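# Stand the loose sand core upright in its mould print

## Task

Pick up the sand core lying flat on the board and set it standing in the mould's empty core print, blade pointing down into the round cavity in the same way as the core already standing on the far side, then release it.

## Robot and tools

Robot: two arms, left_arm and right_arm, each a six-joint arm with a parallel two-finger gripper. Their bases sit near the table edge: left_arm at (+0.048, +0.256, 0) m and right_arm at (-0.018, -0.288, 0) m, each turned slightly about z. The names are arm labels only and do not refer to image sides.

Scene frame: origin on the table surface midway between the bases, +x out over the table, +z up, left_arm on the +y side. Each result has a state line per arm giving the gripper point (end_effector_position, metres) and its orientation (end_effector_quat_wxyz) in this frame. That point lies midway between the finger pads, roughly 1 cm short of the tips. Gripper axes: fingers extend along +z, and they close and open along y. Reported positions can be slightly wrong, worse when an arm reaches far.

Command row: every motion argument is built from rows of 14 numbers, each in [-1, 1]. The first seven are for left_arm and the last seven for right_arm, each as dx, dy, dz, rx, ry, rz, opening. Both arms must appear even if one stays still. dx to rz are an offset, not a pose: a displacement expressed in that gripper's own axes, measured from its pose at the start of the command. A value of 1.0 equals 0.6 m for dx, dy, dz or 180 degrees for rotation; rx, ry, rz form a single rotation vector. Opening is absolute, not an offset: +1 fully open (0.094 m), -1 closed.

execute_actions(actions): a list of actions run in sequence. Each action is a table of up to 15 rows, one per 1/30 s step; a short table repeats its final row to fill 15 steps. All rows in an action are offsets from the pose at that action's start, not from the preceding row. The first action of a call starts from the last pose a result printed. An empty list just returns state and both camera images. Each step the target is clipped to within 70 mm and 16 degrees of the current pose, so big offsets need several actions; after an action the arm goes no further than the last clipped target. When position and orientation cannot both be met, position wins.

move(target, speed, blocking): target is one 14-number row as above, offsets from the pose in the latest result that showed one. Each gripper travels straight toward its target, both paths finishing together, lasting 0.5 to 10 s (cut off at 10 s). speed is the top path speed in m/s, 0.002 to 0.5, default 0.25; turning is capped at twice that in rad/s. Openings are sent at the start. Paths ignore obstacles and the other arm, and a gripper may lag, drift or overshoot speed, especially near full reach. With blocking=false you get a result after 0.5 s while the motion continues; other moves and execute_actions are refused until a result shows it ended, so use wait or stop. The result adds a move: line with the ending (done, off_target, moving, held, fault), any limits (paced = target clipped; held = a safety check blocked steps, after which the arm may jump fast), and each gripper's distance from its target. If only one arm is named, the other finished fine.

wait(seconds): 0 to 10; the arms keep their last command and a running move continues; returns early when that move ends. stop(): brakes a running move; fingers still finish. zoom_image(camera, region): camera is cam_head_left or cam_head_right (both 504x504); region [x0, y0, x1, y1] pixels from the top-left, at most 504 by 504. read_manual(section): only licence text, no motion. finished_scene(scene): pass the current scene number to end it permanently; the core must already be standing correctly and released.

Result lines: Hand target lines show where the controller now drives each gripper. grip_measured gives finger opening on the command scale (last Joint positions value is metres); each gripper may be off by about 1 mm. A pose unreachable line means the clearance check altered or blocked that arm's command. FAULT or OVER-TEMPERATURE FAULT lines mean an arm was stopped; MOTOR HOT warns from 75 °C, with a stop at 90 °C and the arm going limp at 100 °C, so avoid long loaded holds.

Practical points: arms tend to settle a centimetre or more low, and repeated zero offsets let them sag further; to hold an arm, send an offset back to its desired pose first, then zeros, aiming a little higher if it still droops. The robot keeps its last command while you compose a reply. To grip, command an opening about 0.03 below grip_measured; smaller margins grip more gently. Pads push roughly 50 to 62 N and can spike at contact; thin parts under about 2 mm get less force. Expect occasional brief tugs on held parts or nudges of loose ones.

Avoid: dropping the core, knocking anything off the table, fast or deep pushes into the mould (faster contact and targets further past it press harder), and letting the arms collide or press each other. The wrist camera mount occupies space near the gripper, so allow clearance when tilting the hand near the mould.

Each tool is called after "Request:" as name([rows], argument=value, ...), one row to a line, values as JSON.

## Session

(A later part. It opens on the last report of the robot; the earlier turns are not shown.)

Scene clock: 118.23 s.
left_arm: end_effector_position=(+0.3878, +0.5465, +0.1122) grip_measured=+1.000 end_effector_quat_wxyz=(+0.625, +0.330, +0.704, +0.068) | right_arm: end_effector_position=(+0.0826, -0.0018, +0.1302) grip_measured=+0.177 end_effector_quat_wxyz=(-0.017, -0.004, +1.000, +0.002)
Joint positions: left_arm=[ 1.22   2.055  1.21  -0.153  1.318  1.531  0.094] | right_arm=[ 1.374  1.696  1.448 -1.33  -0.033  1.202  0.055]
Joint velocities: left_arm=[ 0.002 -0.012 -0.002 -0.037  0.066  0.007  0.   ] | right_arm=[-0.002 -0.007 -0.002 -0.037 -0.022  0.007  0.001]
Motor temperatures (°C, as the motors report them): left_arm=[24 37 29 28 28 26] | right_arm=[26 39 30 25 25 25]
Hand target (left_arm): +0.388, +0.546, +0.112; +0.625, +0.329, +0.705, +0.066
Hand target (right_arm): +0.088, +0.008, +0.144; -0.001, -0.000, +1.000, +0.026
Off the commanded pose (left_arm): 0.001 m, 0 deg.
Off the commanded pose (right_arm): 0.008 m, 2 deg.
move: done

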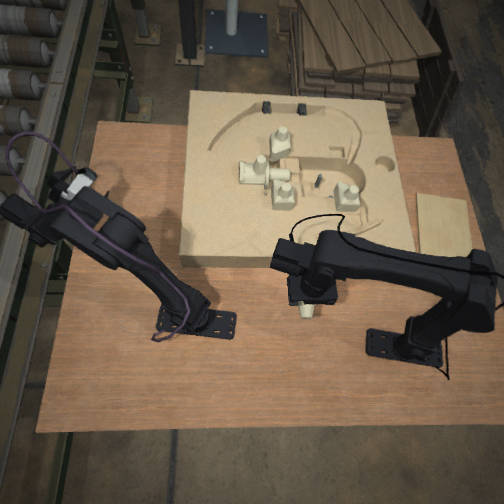

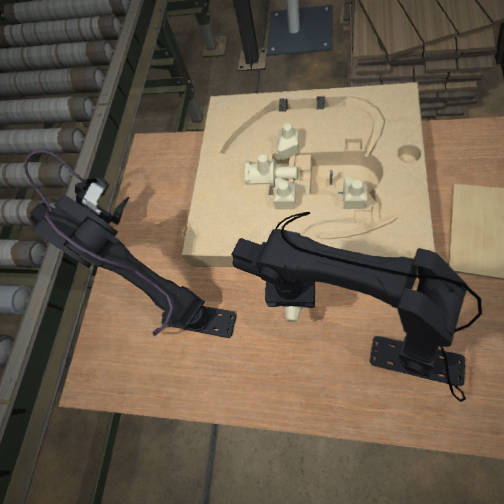

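Request:
move(target=[0,0,0,0,0,0,1, -0.01,0,0.125,0.001,-0.011,0.003,0.145], speed=0.06)

Request:
zoom_image(camera="cam_head_left", region=[240, 240, 380, 360])

Request:
zoom_image(camera="cam_head_right", region=[230, 240, 370, 360])

Scene clock: 121.50 s.
left_arm: end_effector_position=(+0.3881, +0.5472, +0.1122) grip_measured=+1.000 end_effector_quat_wxyz=(+0.624, +0.332, +0.704, +0.071) | right_arm: end_effector_position=(+0.0833, -0.0030, +0.0538) grip_measured=+0.177 end_effector_quat_wxyz=(-0.011, -0.000, +1.000, -0.004)
Joint positions: left_arm=[ 1.22   2.055  1.21  -0.148  1.316  1.531  0.094] | right_arm=[ 1.379  1.745  1.197 -1.037 -0.019  1.215  0.055]
Joint velocities: left_arm=[ 0.007  0.017  0.007 -0.007 -0.007  0.022  0.   ] | right_arm=[-0.012 -0.012 -0.012 -0.007  0.007  0.007  0.   ]
Motor temperatures (°C, as the motors report them): left_arm=[24 37 29 28 28 26] | right_arm=[26 38 30 25 25 25]
Hand target (left_arm): +0.388, +0.547, +0.112; +0.625, +0.330, +0.704, +0.068
Hand target (right_arm): +0.085, -0.002, +0.055; -0.000, +0.000, +1.000, +0.001
Off the commanded pose (left_arm): 0.001 m, 0 deg.
Off the commanded pose (right_arm): 0.003 m, 1 deg.
move: done

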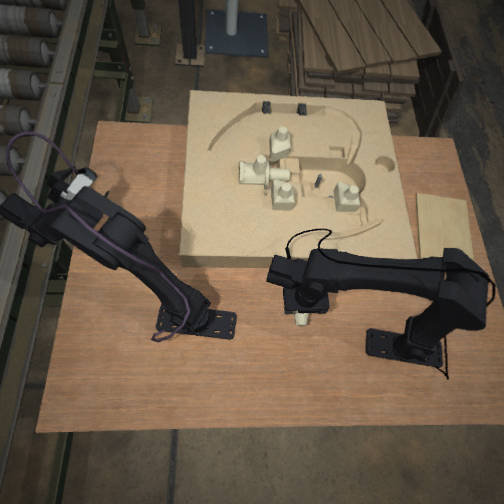

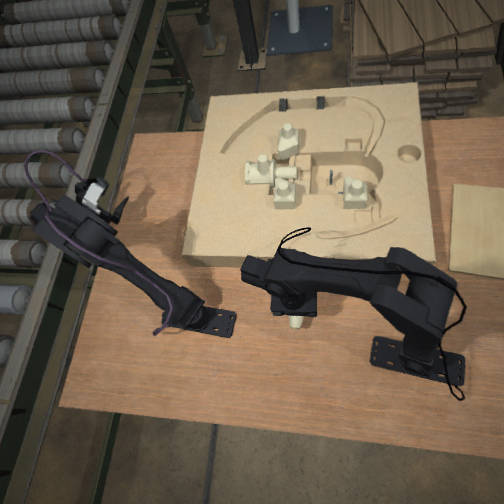

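Region (240, 240, 380, 360) of cam_head_left's 504x504 image, scaled by 3.600, with more detail than that image has; it fills the top 432 rows of this view, and the rest is white.

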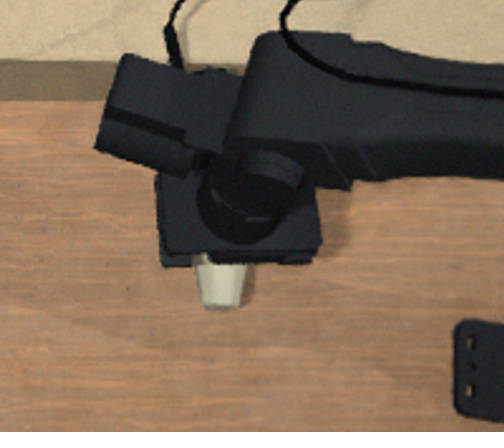

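Region (230, 240, 370, 360) of cam_head_right's 504x504 image, scaled by 3.600, with more detail than that image has; it fills the top 432 rows of this view, and the rest is white.

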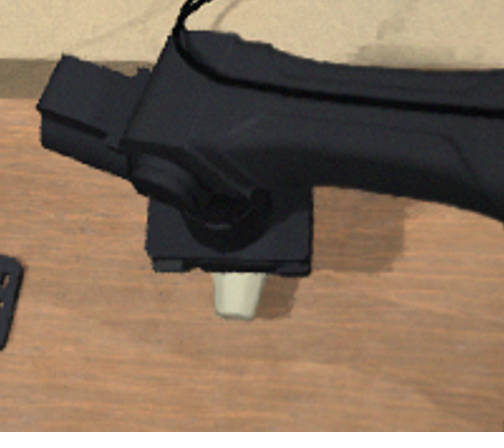

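Request:
move(target=[0,0,0,0,0,0,1, 0,0,0.04,0,-0.007,0,0.145], speed=0.012)

Scene clock: 124.40 s.
left_arm: end_effector_position=(+0.3883, +0.5479, +0.1123) grip_measured=+1.000 end_effector_quat_wxyz=(+0.623, +0.333, +0.704, +0.073) | right_arm: end_effector_position=(+0.0810, -0.0037, +0.0304) grip_measured=+0.177 end_effector_quat_wxyz=(-0.011, -0.001, +1.000, -0.005)
Joint positions: left_arm=[ 1.22   2.055  1.21  -0.142  1.314  1.531  0.094] | right_arm=[ 1.385  1.774  1.133 -0.947 -0.018  1.221  0.055]
Joint velocities: left_arm=[-0.007 -0.002  0.017  0.007 -0.007 -0.022  0.   ] | right_arm=[-0.002  0.007 -0.012  0.022  0.037  0.081  0.001]
Motor temperatures (°C, as the motors report them): left_arm=[24 37 29 28 28 26] | right_arm=[26 37 30 25 25 25]
Hand target (left_arm): +0.388, +0.547, +0.112; +0.624, +0.332, +0.704, +0.071
Hand target (right_arm): +0.082, -0.003, +0.030; -0.001, -0.000, +1.000, -0.003
Off the commanded pose (left_arm): 0.001 m, 0 deg.
Off the commanded pose (right_arm): 0.002 m, 1 deg.
move: done

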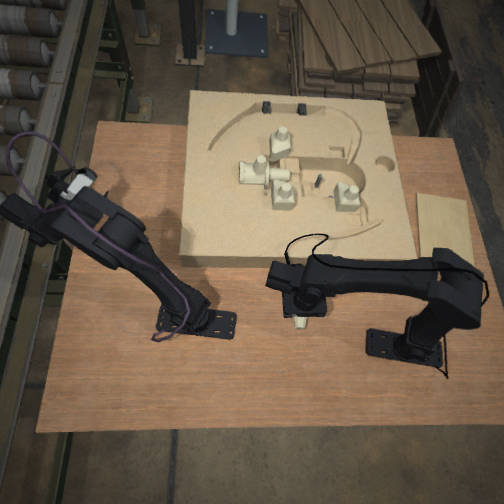

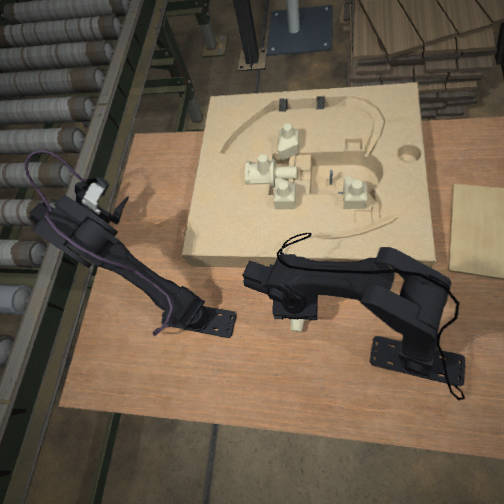

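Request:
move(target=[0,0,0,0,0,0,1, 0,0,0.015,0,0,0,0.145], speed=0.008)

Scene clock: 126.27 s.
left_arm: end_effector_position=(+0.3886, +0.5486, +0.1124) grip_measured=+1.000 end_effector_quat_wxyz=(+0.623, +0.334, +0.703, +0.076) | right_arm: end_effector_position=(+0.0812, -0.0034, +0.0291) grip_measured=+0.177 end_effector_quat_wxyz=(-0.012, -0.000, +1.000, -0.006)
Joint positions: left_arm=[ 1.22   2.055  1.21  -0.137  1.312  1.531  0.094] | right_arm=[ 1.385  1.778  1.133 -0.944 -0.018  1.221  0.055]
Joint velocities: left_arm=[-0.007 -0.022  0.012 -0.037 -0.007 -0.095  0.   ] | right_arm=[-0.002  0.007 -0.017  0.007 -0.037  0.081 -0.   ]
Motor temperatures (°C, as the motors report them): left_arm=[24 37 29 28 28 26] | right_arm=[26 37 30 25 25 25]
Hand target (left_arm): +0.388, +0.548, +0.112; +0.623, +0.333, +0.704, +0.073
Hand target (right_arm): +0.081, -0.004, +0.022; -0.012, -0.001, +1.000, -0.006
Off the commanded pose (left_arm): 0.001 m, 0 deg.
Off the commanded pose (right_arm): 0.008 m, 0 deg.
move: done

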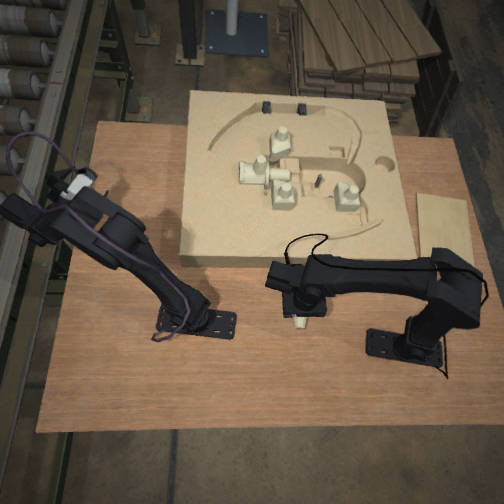

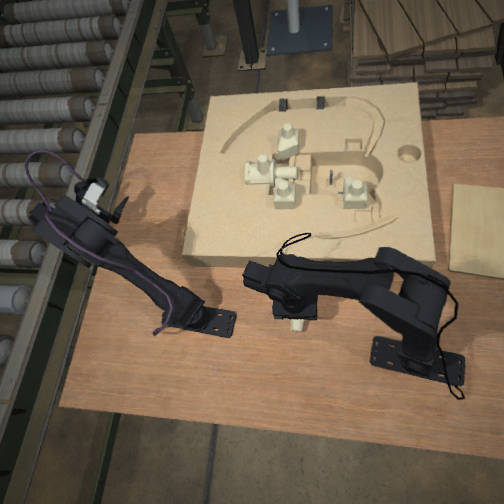

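Request:
execute_actions([
  [[0,0,0,0,0,0,1, 0,0,-0.003,0,0,0,0.2],[0,0,0,0,0,0,1, 0,0,-0.003,0,0,0,0.25],[0,0,0,0,0,0,1, 0,0,-0.003,0,0,0,0.3],[0,0,0,0,0,0,1, 0,0,-0.003,0,0,0,0.4],[0,0,0,0,0,0,1, 0,0,-0.003,0,0,0,0.6],[0,0,0,0,0,0,1, 0,0,-0.003,0,0,0,0.8]],
])

Request:
move(target=[0,0,0,0,0,0,1, 0,-0.0,-0.2,0,0,0,1], speed=0.1)

Scene clock: 128.17 s.
left_arm: end_effector_position=(+0.3888, +0.5493, +0.1125) grip_measured=+1.000 end_effector_quat_wxyz=(+0.622, +0.336, +0.703, +0.078) | right_arm: end_effector_position=(+0.0811, -0.0035, +0.0291) grip_measured=+0.799 end_effector_quat_wxyz=(-0.012, -0.000, +1.000, -0.006)
Joint positions: left_arm=[ 1.22   2.055  1.21  -0.131  1.31   1.531  0.094] | right_arm=[ 1.385  1.778  1.133 -0.945 -0.018  1.221  0.084]
Joint velocities: left_arm=[0.017 0.002 0.012 0.022 0.022 0.007 0.   ] | right_arm=[-0.007  0.002 -0.017 -0.051 -0.037  0.022 -0.   ]
Motor temperatures (°C, as the motors report them): left_arm=[24 37 29 28 28 26] | right_arm=[26 36 30 25 25 25]
Hand target (left_arm): +0.389, +0.549, +0.112; +0.623, +0.334, +0.703, +0.076
Hand target (right_arm): +0.081, -0.003, +0.031; -0.012, -0.001, +1.000, -0.006
Off the commanded pose (left_arm): 0.001 m, 0 deg.
Off the commanded pose (right_arm): 0.002 m, 0 deg.

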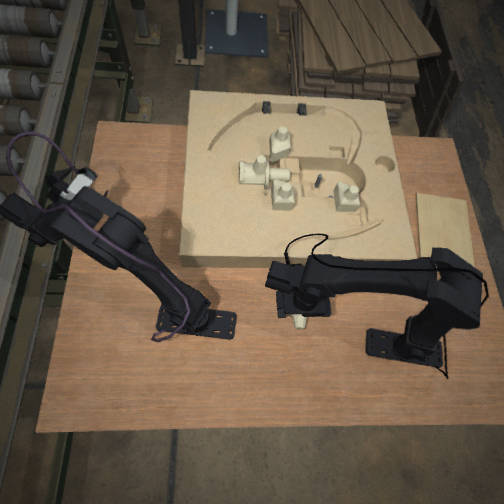

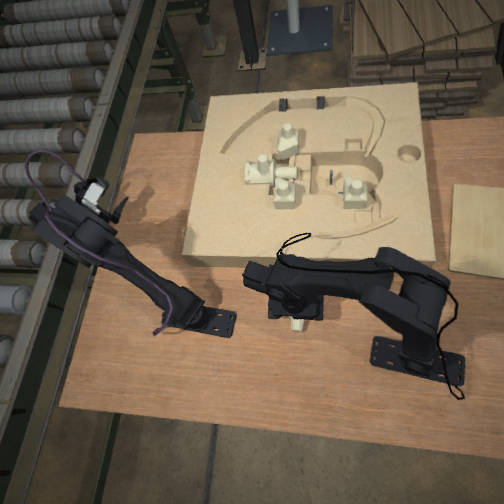

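Scene clock: 129.97 s.
left_arm: end_effector_position=(+0.3891, +0.5500, +0.1126) grip_measured=+1.000 end_effector_quat_wxyz=(+0.622, +0.337, +0.703, +0.081) | right_arm: end_effector_position=(+0.0826, -0.0025, +0.1373) grip_measured=+1.000 end_effector_quat_wxyz=(-0.016, -0.000, +1.000, -0.017)
Joint positions: left_arm=[ 1.22   2.055  1.21  -0.125  1.308  1.531  0.094] | right_arm=[ 1.382  1.728  1.512 -1.398 -0.018  1.218  0.094]
Joint velocities: left_arm=[ 0.007  0.002  0.002 -0.051 -0.007 -0.037  0.   ] | right_arm=[-0.012 -0.022  0.002 -0.095 -0.022  0.022  0.   ]
Motor temperatures (°C, as the motors report them): left_arm=[24 37 29 28 28 26] | right_arm=[26 36 30 25 25 25]
Hand target (left_arm): +0.389, +0.549, +0.112; +0.622, +0.336, +0.703, +0.078
Hand target (right_arm): +0.085, -0.002, +0.149; -0.011, -0.000, +1.000, -0.006
Off the commanded pose (left_arm): 0.001 m, 0 deg.
Off the commanded pose (right_arm): 0.012 m, 1 deg.
move: off_target (right_arm)

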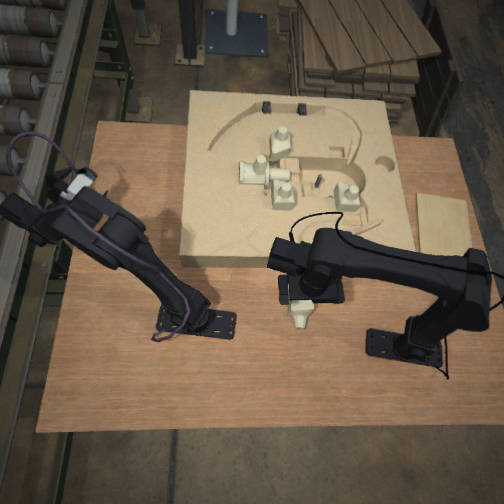

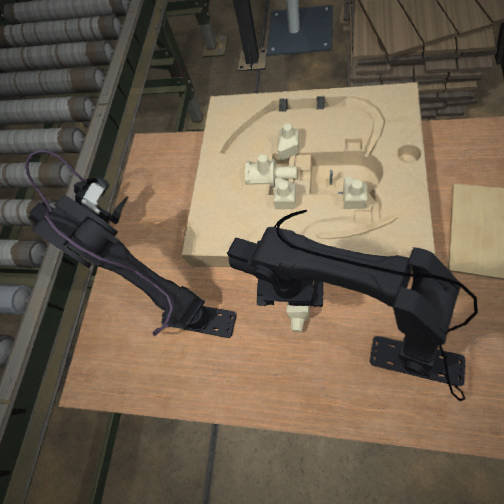

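Request:
move(target=[0,0,0,0,0,0,1, 0.12,0,-0.02,0,0,-0.5,1], speed=0.3)

Scene clock: 134.77 s.
left_arm: end_effector_position=(+0.3893, +0.5507, +0.1127) grip_measured=+1.000 end_effector_quat_wxyz=(+0.621, +0.338, +0.702, +0.084) | right_arm: end_effector_position=(+0.0148, +0.0046, +0.1487) grip_measured=+1.000 end_effector_quat_wxyz=(+0.020, +0.701, -0.712, +0.001)
Joint positions: left_arm=[ 1.22   2.055  1.21  -0.12   1.306  1.531  0.094] | right_arm=[ 1.606  1.688  1.512 -1.427 -0.023 -0.113  0.094]
Joint velocities: left_arm=[-0.017  0.002 -0.007 -0.051 -0.051  0.051  0.   ] | right_arm=[ 0.012 -0.002 -0.002 -0.022  0.022 -0.066  0.   ]
Motor temperatures (°C, as the motors report them): left_arm=[24 38 29 28 28 26] | right_arm=[26 36 30 25 25 25]
Hand target (left_arm): +0.389, +0.550, +0.113; +0.622, +0.337, +0.703, +0.081
Hand target (right_arm): +0.010, -0.001, +0.153; +0.025, +0.707, -0.707, -0.003
Off the commanded pose (left_arm): 0.001 m, 0 deg.
Off the commanded pose (right_arm): 0.008 m, 1 deg.
move: done

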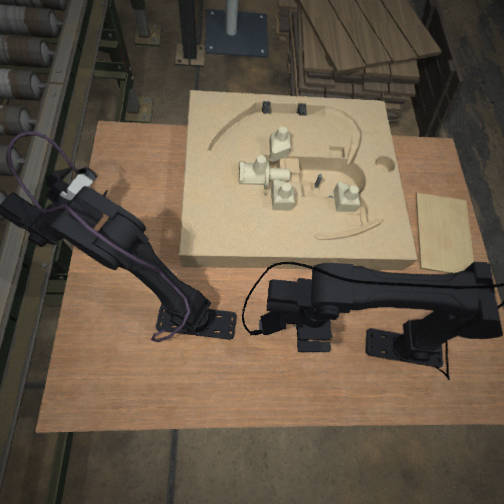

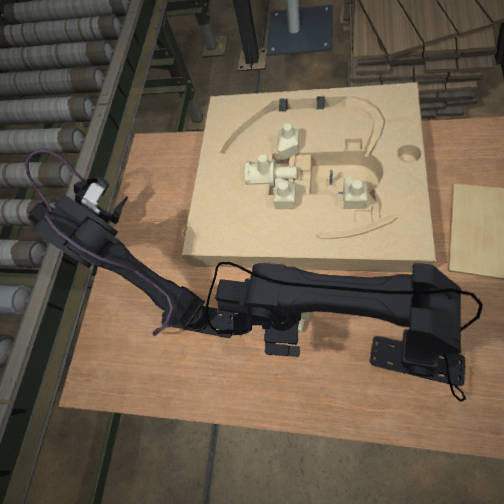

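Request:
move(target=[0,0,0,0,0,0,1, 0.013,0.024,0.02,0.211,0.194,-0.471,1], speed=0.3)

Request:
zoom_image(camera="cam_head_left", region=[230, 260, 390, 420])

Request:
zoom_image(camera="cam_head_right", region=[220, 260, 380, 420])

Scene clock: 144.07 s.
left_arm: end_effector_position=(+0.3896, +0.5514, +0.1128) grip_measured=+1.000 end_effector_quat_wxyz=(+0.620, +0.340, +0.702, +0.086) | right_arm: end_effector_position=(-0.0046, -0.0026, +0.1353) grip_measured=+1.000 end_effector_quat_wxyz=(+0.007, +0.929, -0.005, +0.371)
Joint positions: left_arm=[ 1.22   2.055  1.21  -0.114  1.304  1.531  0.094] | right_arm=[ 2.094  1.815  1.398 -1.496  0.693 -1.075  0.094]
Joint velocities: left_arm=[-0.007 -0.002 -0.002  0.051 -0.007 -0.037  0.   ] | right_arm=[ 0.027  0.002 -0.002 -0.007 -0.066 -0.051  0.   ]
Motor temperatures (°C, as the motors report them): left_arm=[24 38 29 28 28 26] | right_arm=[26 35 29 25 25 25]
Hand target (left_arm): +0.389, +0.551, +0.113; +0.621, +0.338, +0.702, +0.084
Hand target (right_arm): -0.003, -0.003, +0.137; -0.002, +0.927, +0.001, +0.375
Off the commanded pose (left_arm): 0.001 m, 0 deg.
Off the commanded pose (right_arm): 0.005 m, 2 deg.
move: done

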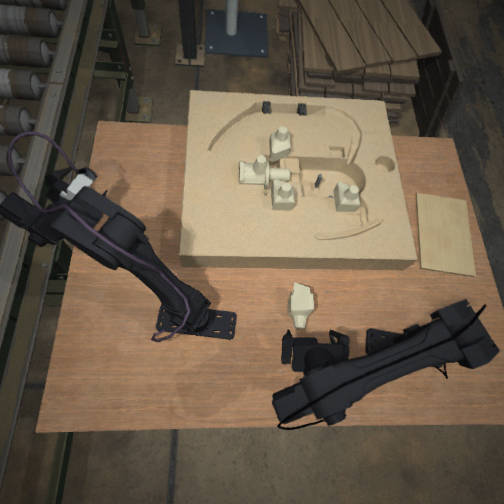

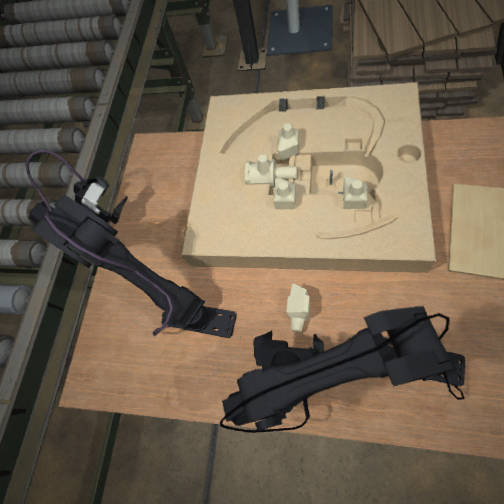

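Region (230, 260, 390, 420) of cam_head_left's 504x504 image, scaled by 3.150, with more detail than that image has.

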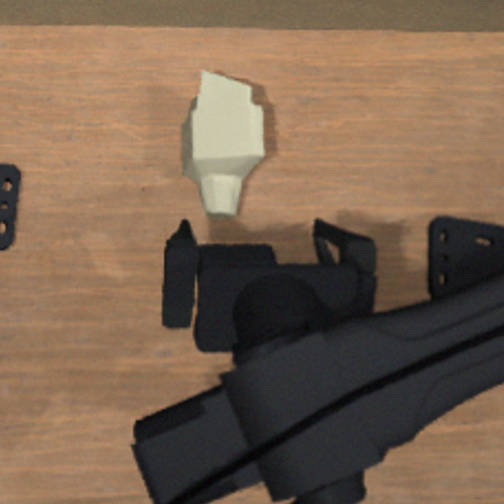

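Region (220, 260, 380, 420) of cam_head_right's 504x504 image, scaled by 3.150, with more detail than that image has.

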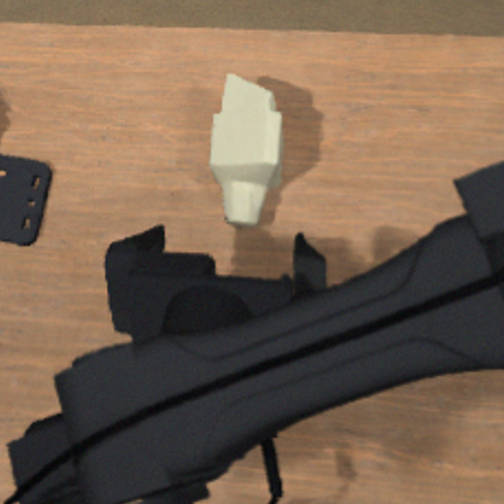

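Request:
move(target=[0,0,0,0,0,0,1, 0.003,0,0.13,0,0,0,1], speed=0.08)

Request:
zoom_image(camera="cam_head_left", region=[230, 260, 390, 420])

Request:
zoom_image(camera="cam_head_right", region=[220, 260, 380, 420])

Scene clock: 150.37 s.
left_arm: end_effector_position=(+0.3898, +0.5521, +0.1129) grip_measured=+1.000 end_effector_quat_wxyz=(+0.620, +0.341, +0.701, +0.089) | right_arm: end_effector_position=(+0.0474, -0.0032, +0.0774) grip_measured=+1.000 end_effector_quat_wxyz=(+0.015, +0.929, -0.006, +0.369)
Joint positions: left_arm=[ 1.22   2.055  1.21  -0.108  1.302  1.531  0.094] | right_arm=[ 1.924  1.8    1.152 -1.141  0.73  -1.283  0.094]
Joint velocities: left_arm=[ 0.007 -0.012 -0.002  0.051  0.066  0.022  0.   ] | right_arm=[-0.017 -0.007  0.002  0.051 -0.007  0.007  0.   ]
Motor temperatures (°C, as the motors report them): left_arm=[24 38 29 28 28 26] | right_arm=[26 35 29 25 25 25]
Hand target (left_arm): +0.390, +0.551, +0.113; +0.620, +0.340, +0.702, +0.086
Hand target (right_arm): +0.051, -0.005, +0.081; +0.007, +0.927, -0.006, +0.374
Off the commanded pose (left_arm): 0.001 m, 0 deg.
Off the commanded pose (right_arm): 0.004 m, 1 deg.
move: done

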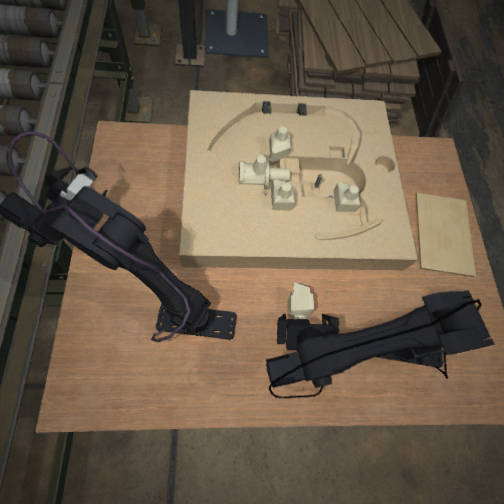

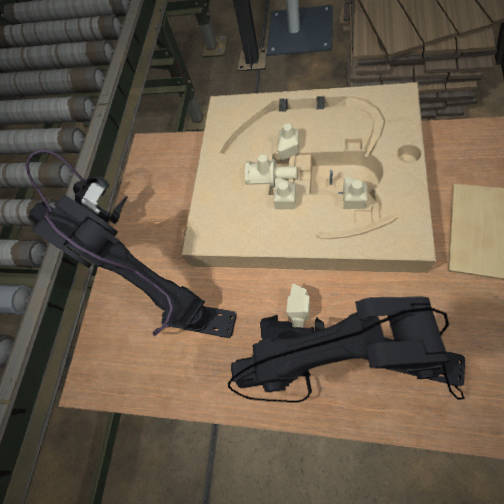

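Region (230, 260, 390, 420) of cam_head_left's 504x504 image, scaled by 3.150, with more detail than that image has.

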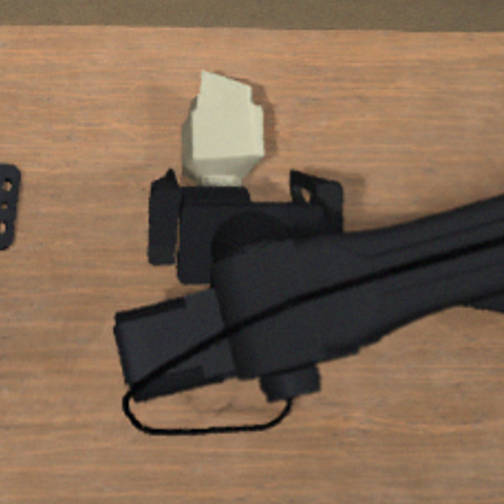

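Region (220, 260, 380, 420) of cam_head_right's 504x504 image, scaled by 3.150, with more detail than that image has.

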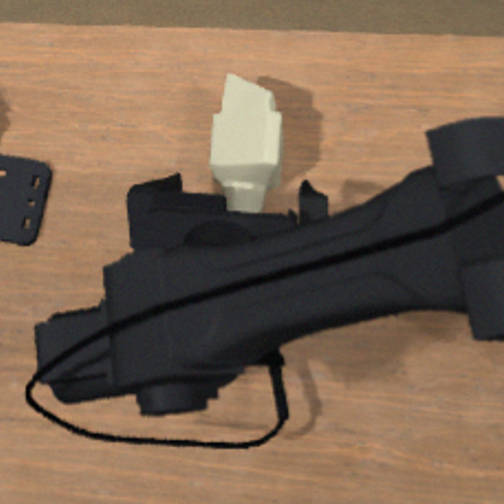

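Request:
move(target=[0,0,0,0,0,0,1, 0.003,0,0.093,0.0103,0.006,0,1], speed=0.04)

Request:
zoom_image(camera="cam_head_left", region=[230, 260, 390, 420])

Request:
zoom_image(camera="cam_head_right", region=[220, 260, 380, 420])

Scene clock: 156.10 s.
left_arm: end_effector_position=(+0.3901, +0.5528, +0.1131) grip_measured=+1.000 end_effector_quat_wxyz=(+0.619, +0.343, +0.701, +0.092) | right_arm: end_effector_position=(+0.0806, -0.0014, +0.0459) grip_measured=+1.000 end_effector_quat_wxyz=(+0.003, +0.929, +0.006, +0.369)
Joint positions: left_arm=[ 1.22   2.055  1.21  -0.102  1.301  1.531  0.094] | right_arm=[ 1.813  1.79   1.005 -0.862  0.752 -1.473  0.094]
Joint velocities: left_arm=[-0.012  0.012 -0.017  0.022 -0.022 -0.022  0.   ] | right_arm=[-0.002 -0.007 -0.007  0.037  0.007 -0.007  0.   ]
Motor temperatures (°C, as the motors report them): left_arm=[24 39 29 28 28 26] | right_arm=[26 35 28 25 26 25]
Hand target (left_arm): +0.390, +0.552, +0.113; +0.620, +0.341, +0.701, +0.089
Hand target (right_arm): +0.087, -0.006, +0.039; +0.002, +0.925, -0.001, +0.379
Off the commanded pose (left_arm): 0.001 m, 0 deg.
Off the commanded pose (right_arm): 0.011 m, 1 deg.
move: off_target (right_arm)

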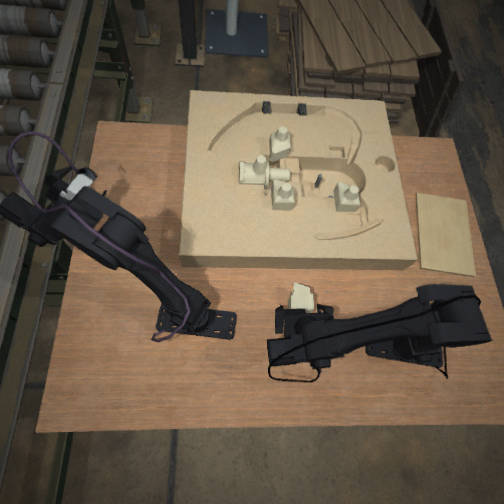

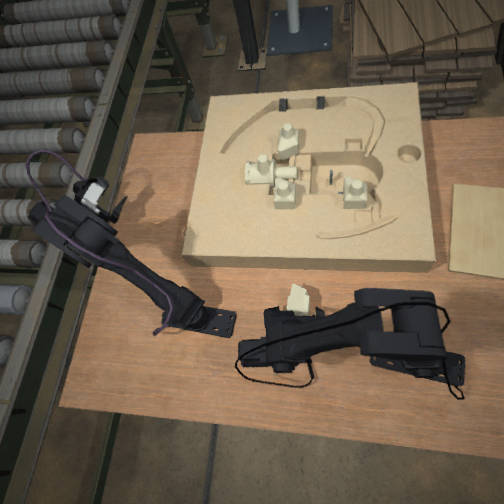

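Region (230, 260, 390, 420) of cam_head_left's 504x504 image, scaled by 3.150, with more detail than that image has.

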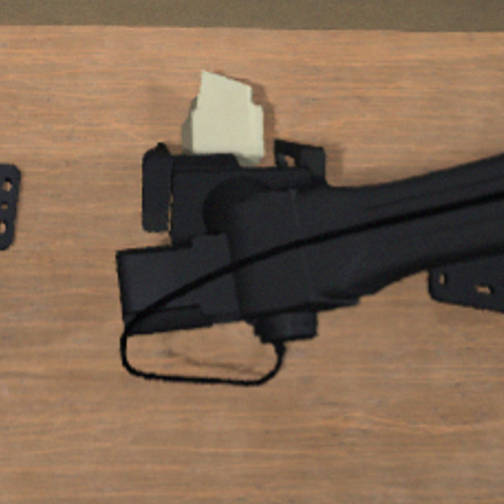

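Region (220, 260, 380, 420) of cam_head_right's 504x504 image, scaled by 3.150, with more detail than that image has.

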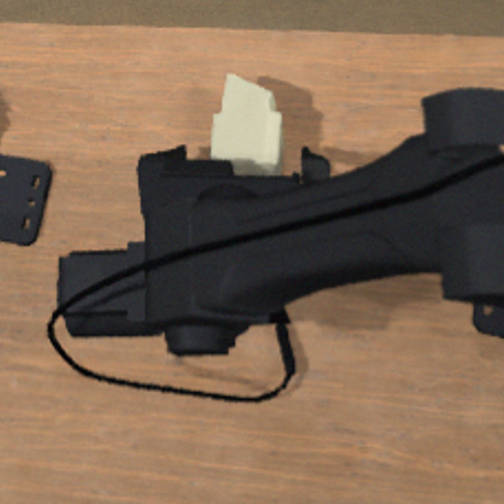

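Request:
execute_actions([
  [[0,0,0,0,0,0,1, 0.004,0,0,0,0,0,0.8],[0,0,0,0,0,0,1, 0.004,0,0,0,0,0,0.65],[0,0,0,0,0,0,1, 0.004,0,0,0,0,0,0.5],[0,0,0,0,0,0,1, 0.004,0,0,0,0,0,0.4],[0,0,0,0,0,0,1, 0.004,0,0,0,0,0,0.35],[0,0,0,0,0,0,1, 0.004,0,0,0,0,0,0.32],[0,0,0,0,0,0,1, 0.004,0,0,0,0,0,0.3]],
  [[0,0,0,0,0,0,1, 0,0,0,0,0,0,0.28],[0,0,0,0,0,0,1, 0,0,0,0,0,0,0.26],[0,0,0,0,0,0,1, 0,0,0,0,0,0,0.24],[0,0,0,0,0,0,1, 0,0,0,0,0,0,0.22],[0,0,0,0,0,0,1, 0,0,0,0,0,0,0.2],[0,0,0,0,0,0,1, 0,0,0,0,0,0,0.19],[0,0,0,0,0,0,1, 0,0,0,0,0,0,0.18],[0,0,0,0,0,0,1, 0,0,0,0,0,0,0.17],[0,0,0,0,0,0,1, 0,0,0,0,0,0,0.16],[0,0,0,0,0,0,1, 0,0,0,0,0,0,0.15],[0,0,0,0,0,0,1, 0,0,0,0,0,0,0.14]],
])

Request:
zoom_image(camera="cam_head_left", region=[230, 260, 390, 420])

Scene clock: 165.00 s.
left_arm: end_effector_position=(+0.3906, +0.5542, +0.1135) grip_measured=+1.000 end_effector_quat_wxyz=(+0.618, +0.346, +0.699, +0.097) | right_arm: end_effector_position=(+0.0806, -0.0011, +0.0463) grip_measured=+0.185 end_effector_quat_wxyz=(+0.002, +0.929, +0.008, +0.369)
Joint positions: left_arm=[ 1.22   2.055  1.21  -0.09   1.297  1.531  0.094] | right_arm=[ 1.813  1.788  1.005 -0.861  0.752 -1.479  0.056]
Joint velocities: left_arm=[-0.002 -0.022 -0.002  0.037 -0.051 -0.037  0.   ] | right_arm=[ 0.007 -0.022  0.022  0.037 -0.066  0.022 -0.   ]
Motor temperatures (°C, as the motors report them): left_arm=[24 39 30 28 28 26] | right_arm=[26 34 28 25 26 25]
Hand target (left_arm): +0.390, +0.553, +0.113; +0.619, +0.344, +0.700, +0.094
Hand target (right_arm): +0.081, -0.001, +0.046; +0.002, +0.930, +0.008, +0.369
Off the commanded pose (left_arm): 0.001 m, 0 deg.
Off the commanded pose (right_arm): 0.000 m, 0 deg.

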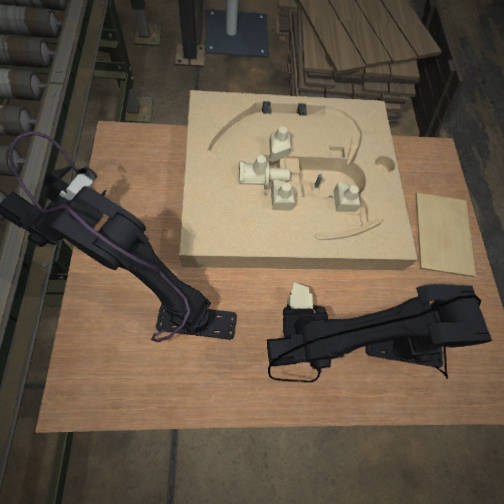

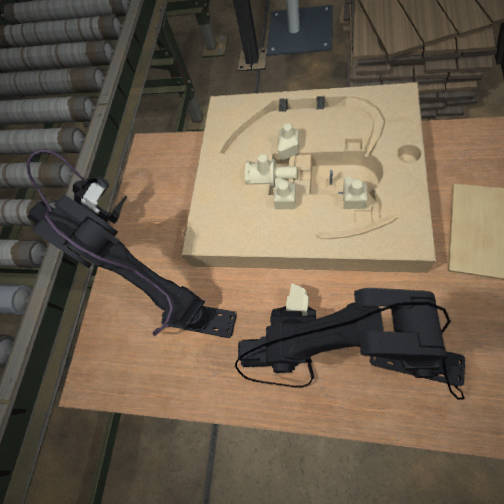

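Region (230, 260, 390, 420) of cam_head_left's 504x504 image, scaled by 3.150, with more detail than that image has.

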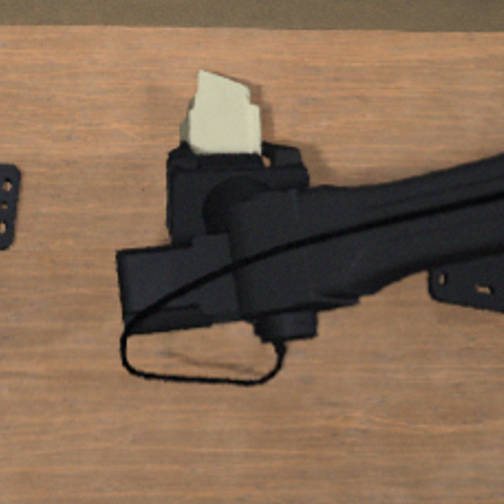

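Request:
move(target=[0,0,0,0,0,0,1, 0.16,0,-0.15,0,0,0,0.14], speed=0.08)

Scene clock: 169.00 s.
left_arm: end_effector_position=(+0.3909, +0.5549, +0.1137) grip_measured=+1.000 end_effector_quat_wxyz=(+0.618, +0.347, +0.699, +0.100) | right_arm: end_effector_position=(+0.0818, +0.0005, +0.1546) grip_measured=+0.185 end_effector_quat_wxyz=(+0.017, +0.937, +0.013, +0.348)
Joint positions: left_arm=[ 1.22   2.055  1.21  -0.083  1.296  1.531  0.094] | right_arm=[ 1.788  1.675  1.348 -1.322  0.709 -1.516  0.056]
Joint velocities: left_arm=[-0.002  0.022 -0.012  0.066  0.022  0.037  0.   ] | right_arm=[-0.002 -0.032  0.022 -0.066 -0.066  0.066  0.   ]
Motor temperatures (°C, as the motors report them): left_arm=[24 39 30 28 28 26] | right_arm=[26 34 28 25 26 25]
Hand target (left_arm): +0.391, +0.554, +0.113; +0.618, +0.345, +0.699, +0.097
Hand target (right_arm): +0.090, +0.001, +0.177; +0.003, +0.929, +0.008, +0.369
Off the commanded pose (left_arm): 0.001 m, 0 deg.
Off the commanded pose (right_arm): 0.024 m, 3 deg.
move: off_target (right_arm)

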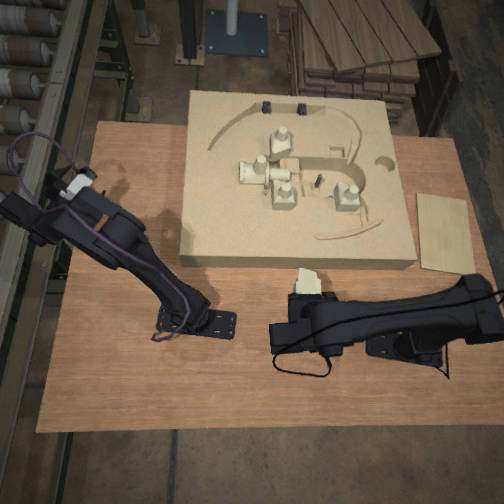

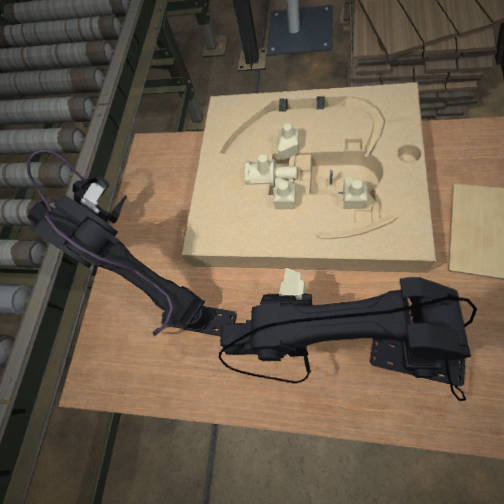

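Request:
move(target=[0,0,0,0,0,0,1, 0.167,0.056,0.004,0,0,0.5,0.14], speed=0.25)

Scene clock: 174.30 s.
left_arm: end_effector_position=(+0.3912, +0.5556, +0.1140) grip_measured=+1.000 end_effector_quat_wxyz=(+0.617, +0.349, +0.698, +0.102) | right_arm: end_effector_position=(+0.1525, -0.0311, +0.1956) grip_measured=+0.183 end_effector_quat_wxyz=(-0.198, +0.692, -0.643, +0.261)
Joint positions: left_arm=[ 1.22   2.055  1.21  -0.077  1.294  1.531  0.094] | right_arm=[ 1.509  1.558  1.408 -1.323  0.663 -0.33   0.056]
Joint velocities: left_arm=[-0.007  0.007 -0.002  0.007  0.022 -0.007  0.   ] | right_arm=[-0.017 -0.017  0.017 -0.051 -0.022  0.022  0.001]
Motor temperatures (°C, as the motors report them): left_arm=[24 39 30 28 28 26] | right_arm=[26 35 30 25 26 25]
Hand target (left_arm): +0.391, +0.555, +0.114; +0.618, +0.347, +0.699, +0.100
Hand target (right_arm): +0.160, -0.030, +0.221; -0.236, +0.670, -0.653, +0.263
Off the commanded pose (left_arm): 0.001 m, 0 deg.
Off the commanded pose (right_arm): 0.025 m, 5 deg.
move: off_target (right_arm)

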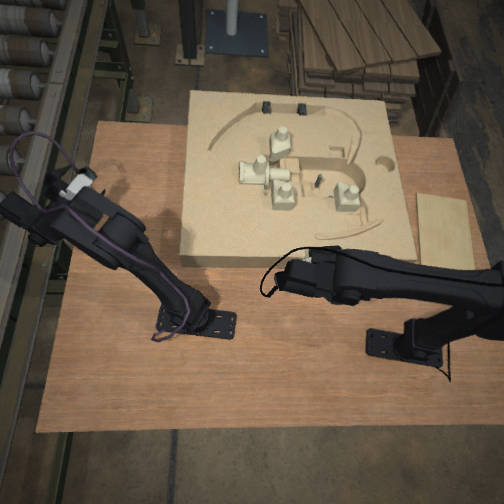

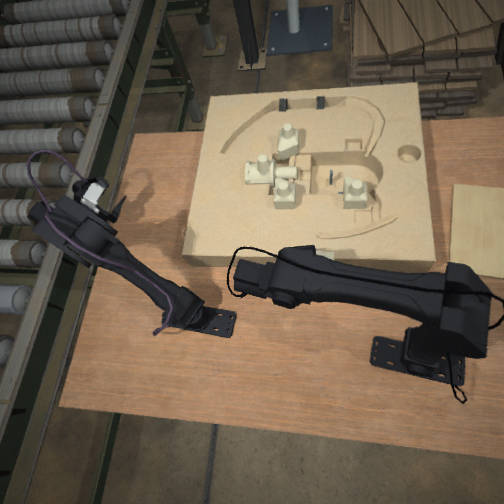

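Request:
move(target=[0,0,0,0,0,0,1, 0.191,-0.3585,0.146,0.0247,-0.0523,0.530,0.14], speed=0.25)

Request:
zoom_image(camera="cam_head_left", region=[260, 90, 460, 270])

Request:
zoom_image(camera="cam_head_right", region=[250, 80, 450, 260])

Scene clock: 182.47 s.
left_arm: end_effector_position=(+0.3915, +0.5563, +0.1142) grip_measured=+1.000 end_effector_quat_wxyz=(+0.617, +0.350, +0.697, +0.105) | right_arm: end_effector_position=(+0.3485, -0.1332, +0.2377) grip_measured=+0.180 end_effector_quat_wxyz=(+0.333, -0.036, +0.942, -0.024)
Joint positions: left_arm=[ 1.22   2.055  1.21  -0.07   1.293  1.531  0.094] | right_arm=[ 0.718  1.546  1.514 -0.946  0.358  0.369  0.055]
Joint velocities: left_arm=[-0.012 -0.002  0.002  0.022  0.007  0.051  0.   ] | right_arm=[-0.022 -0.007 -0.002 -0.066  0.051 -0.051  0.   ]
Motor temperatures (°C, as the motors report them): left_arm=[24 40 30 29 28 26] | right_arm=[26 35 31 25 26 25]
Hand target (left_arm): +0.391, +0.556, +0.114; +0.617, +0.349, +0.698, +0.102
Hand target (right_arm): +0.375, -0.134, +0.275; +0.403, +0.000, +0.915, -0.010
Off the commanded pose (left_arm): 0.001 m, 0 deg.
Off the commanded pose (right_arm): 0.045 m, 9 deg.
move: off_target (right_arm)

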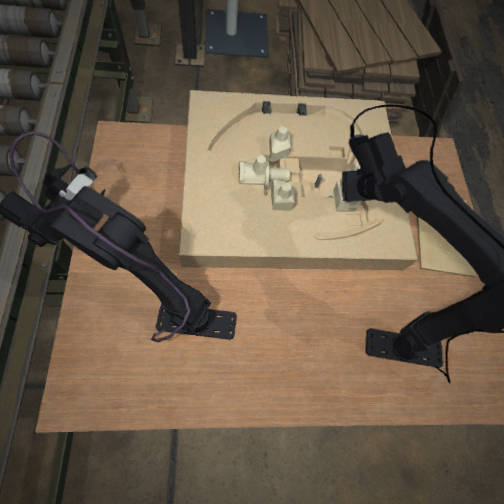

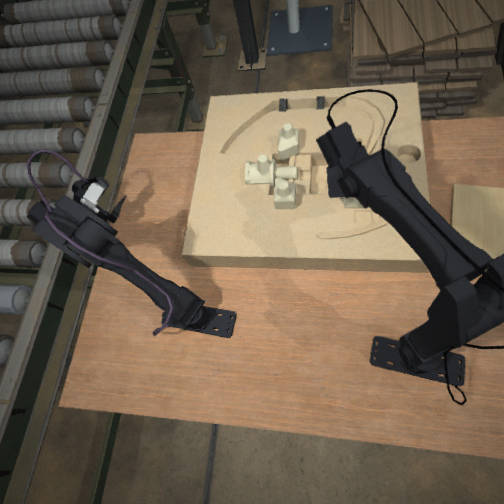

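Region (260, 90, 460, 270) of cam_head_left's 504x504 image, scaled by 2.520, with more detail than that image has; it fills the top 454 rows of this view, and the rest is white.

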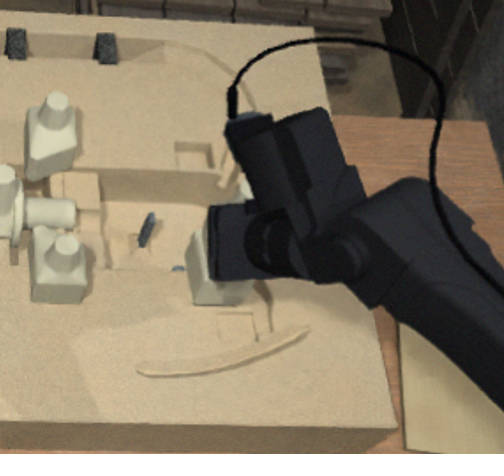

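Region (250, 80, 450, 260) of cam_head_right's 504x504 image, scaled by 2.520, with more detail than that image has; it fills the top 454 rows of this view, and the rest is white.

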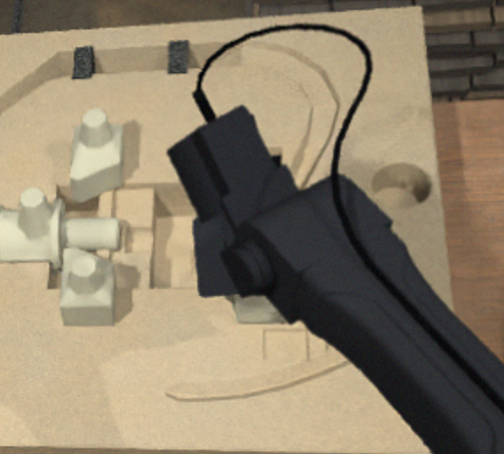

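Request:
move(target=[0,0,0,0,0,0,1, -0.2927,-0.0188,0.1107,-0.0036,-0.0902,0.0522,0.14], speed=0.12)

Request:
zoom_image(camera="cam_head_left", region=[260, 60, 460, 240])

Request:
zoom_image(camera="cam_head_right", region=[250, 50, 450, 230])

Scene clock: 190.33 s.
left_arm: end_effector_position=(+0.3918, +0.5571, +0.1145) grip_measured=+1.000 end_effector_quat_wxyz=(+0.616, +0.352, +0.697, +0.108) | right_arm: end_effector_position=(+0.5106, -0.1295, +0.2484) grip_measured=+0.161 end_effector_quat_wxyz=(+0.404, +0.023, +0.914, -0.001)
Joint positions: left_arm=[ 1.22   2.055  1.21  -0.064  1.291  1.531  0.094] | right_arm=[ 0.549  2.016  2.021 -0.786  0.302  0.309  0.055]
Joint velocities: left_arm=[ 0.017 -0.007 -0.007  0.022  0.007 -0.051  0.   ] | right_arm=[-0.027  0.007  0.022 -0.037  0.037 -0.051 -0.001]
Motor temperatures (°C, as the motors report them): left_arm=[24 40 30 29 28 26] | right_arm=[26 34 33 28 26 25]
Hand target (left_arm): +0.391, +0.556, +0.114; +0.617, +0.350, +0.697, +0.105
Hand target (right_arm): +0.522, -0.132, +0.294; +0.463, +0.037, +0.885, +0.011
Off the commanded pose (left_arm): 0.001 m, 0 deg.
Off the commanded pose (right_arm): 0.051 m, 8 deg.
move: off_target (right_arm)

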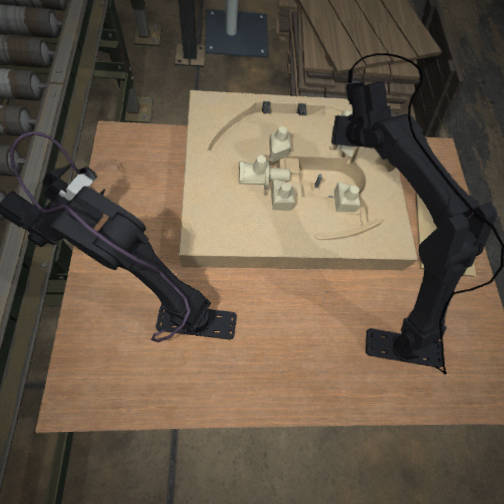

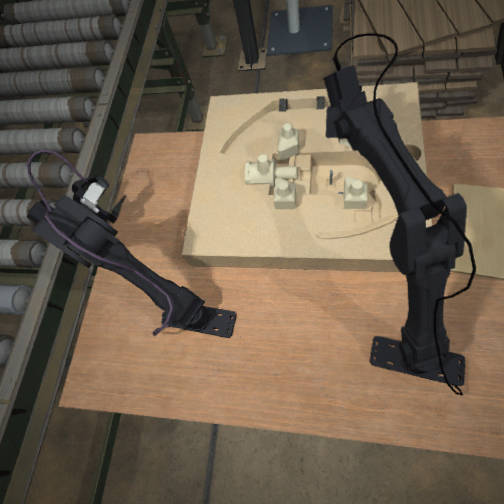

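Region (260, 60, 460, 240) of cam_head_left's 504x504 image, scaled by 2.520, with more detail than that image has; it fills the top 454 rows of this view, and the rest is white.

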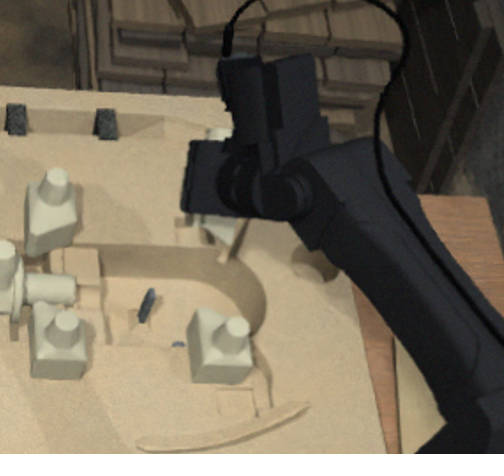

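Region (250, 50, 450, 230) of cam_head_right's 504x504 image, scaled by 2.520, with more detail than that image has; it fills the top 454 rows of this view, and the rest is white.

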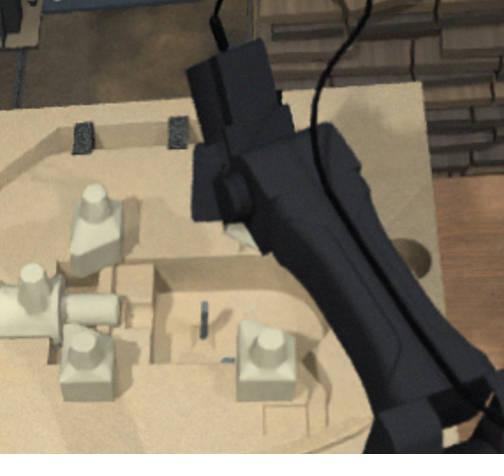

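Request:
zoom_image(camera="cam_head_left", region=[310, 95, 390, 175])

Request:
zoom_image(camera="cam_head_right", region=[310, 90, 390, 170])

Region (310, 95, 390, 175) of cam_head_left's 504x504 image, scaled by 6.300, with more detail than that image has.

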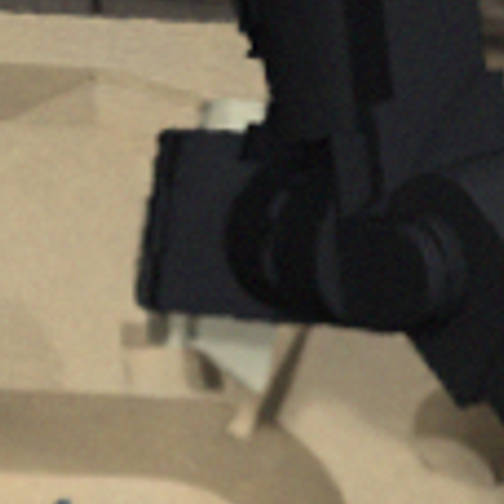

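Region (310, 90, 390, 170) of cam_head_right's 504x504 image, scaled by 6.300, with more detail than that image has.

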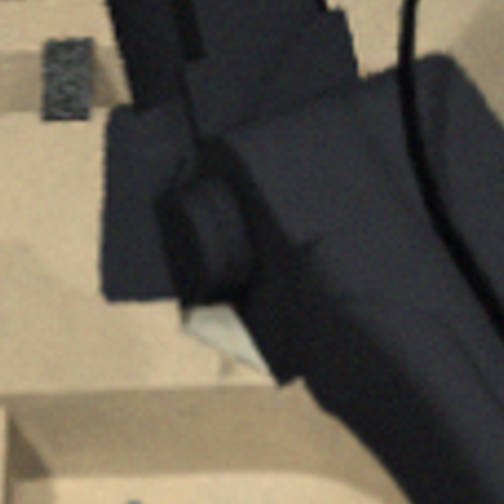

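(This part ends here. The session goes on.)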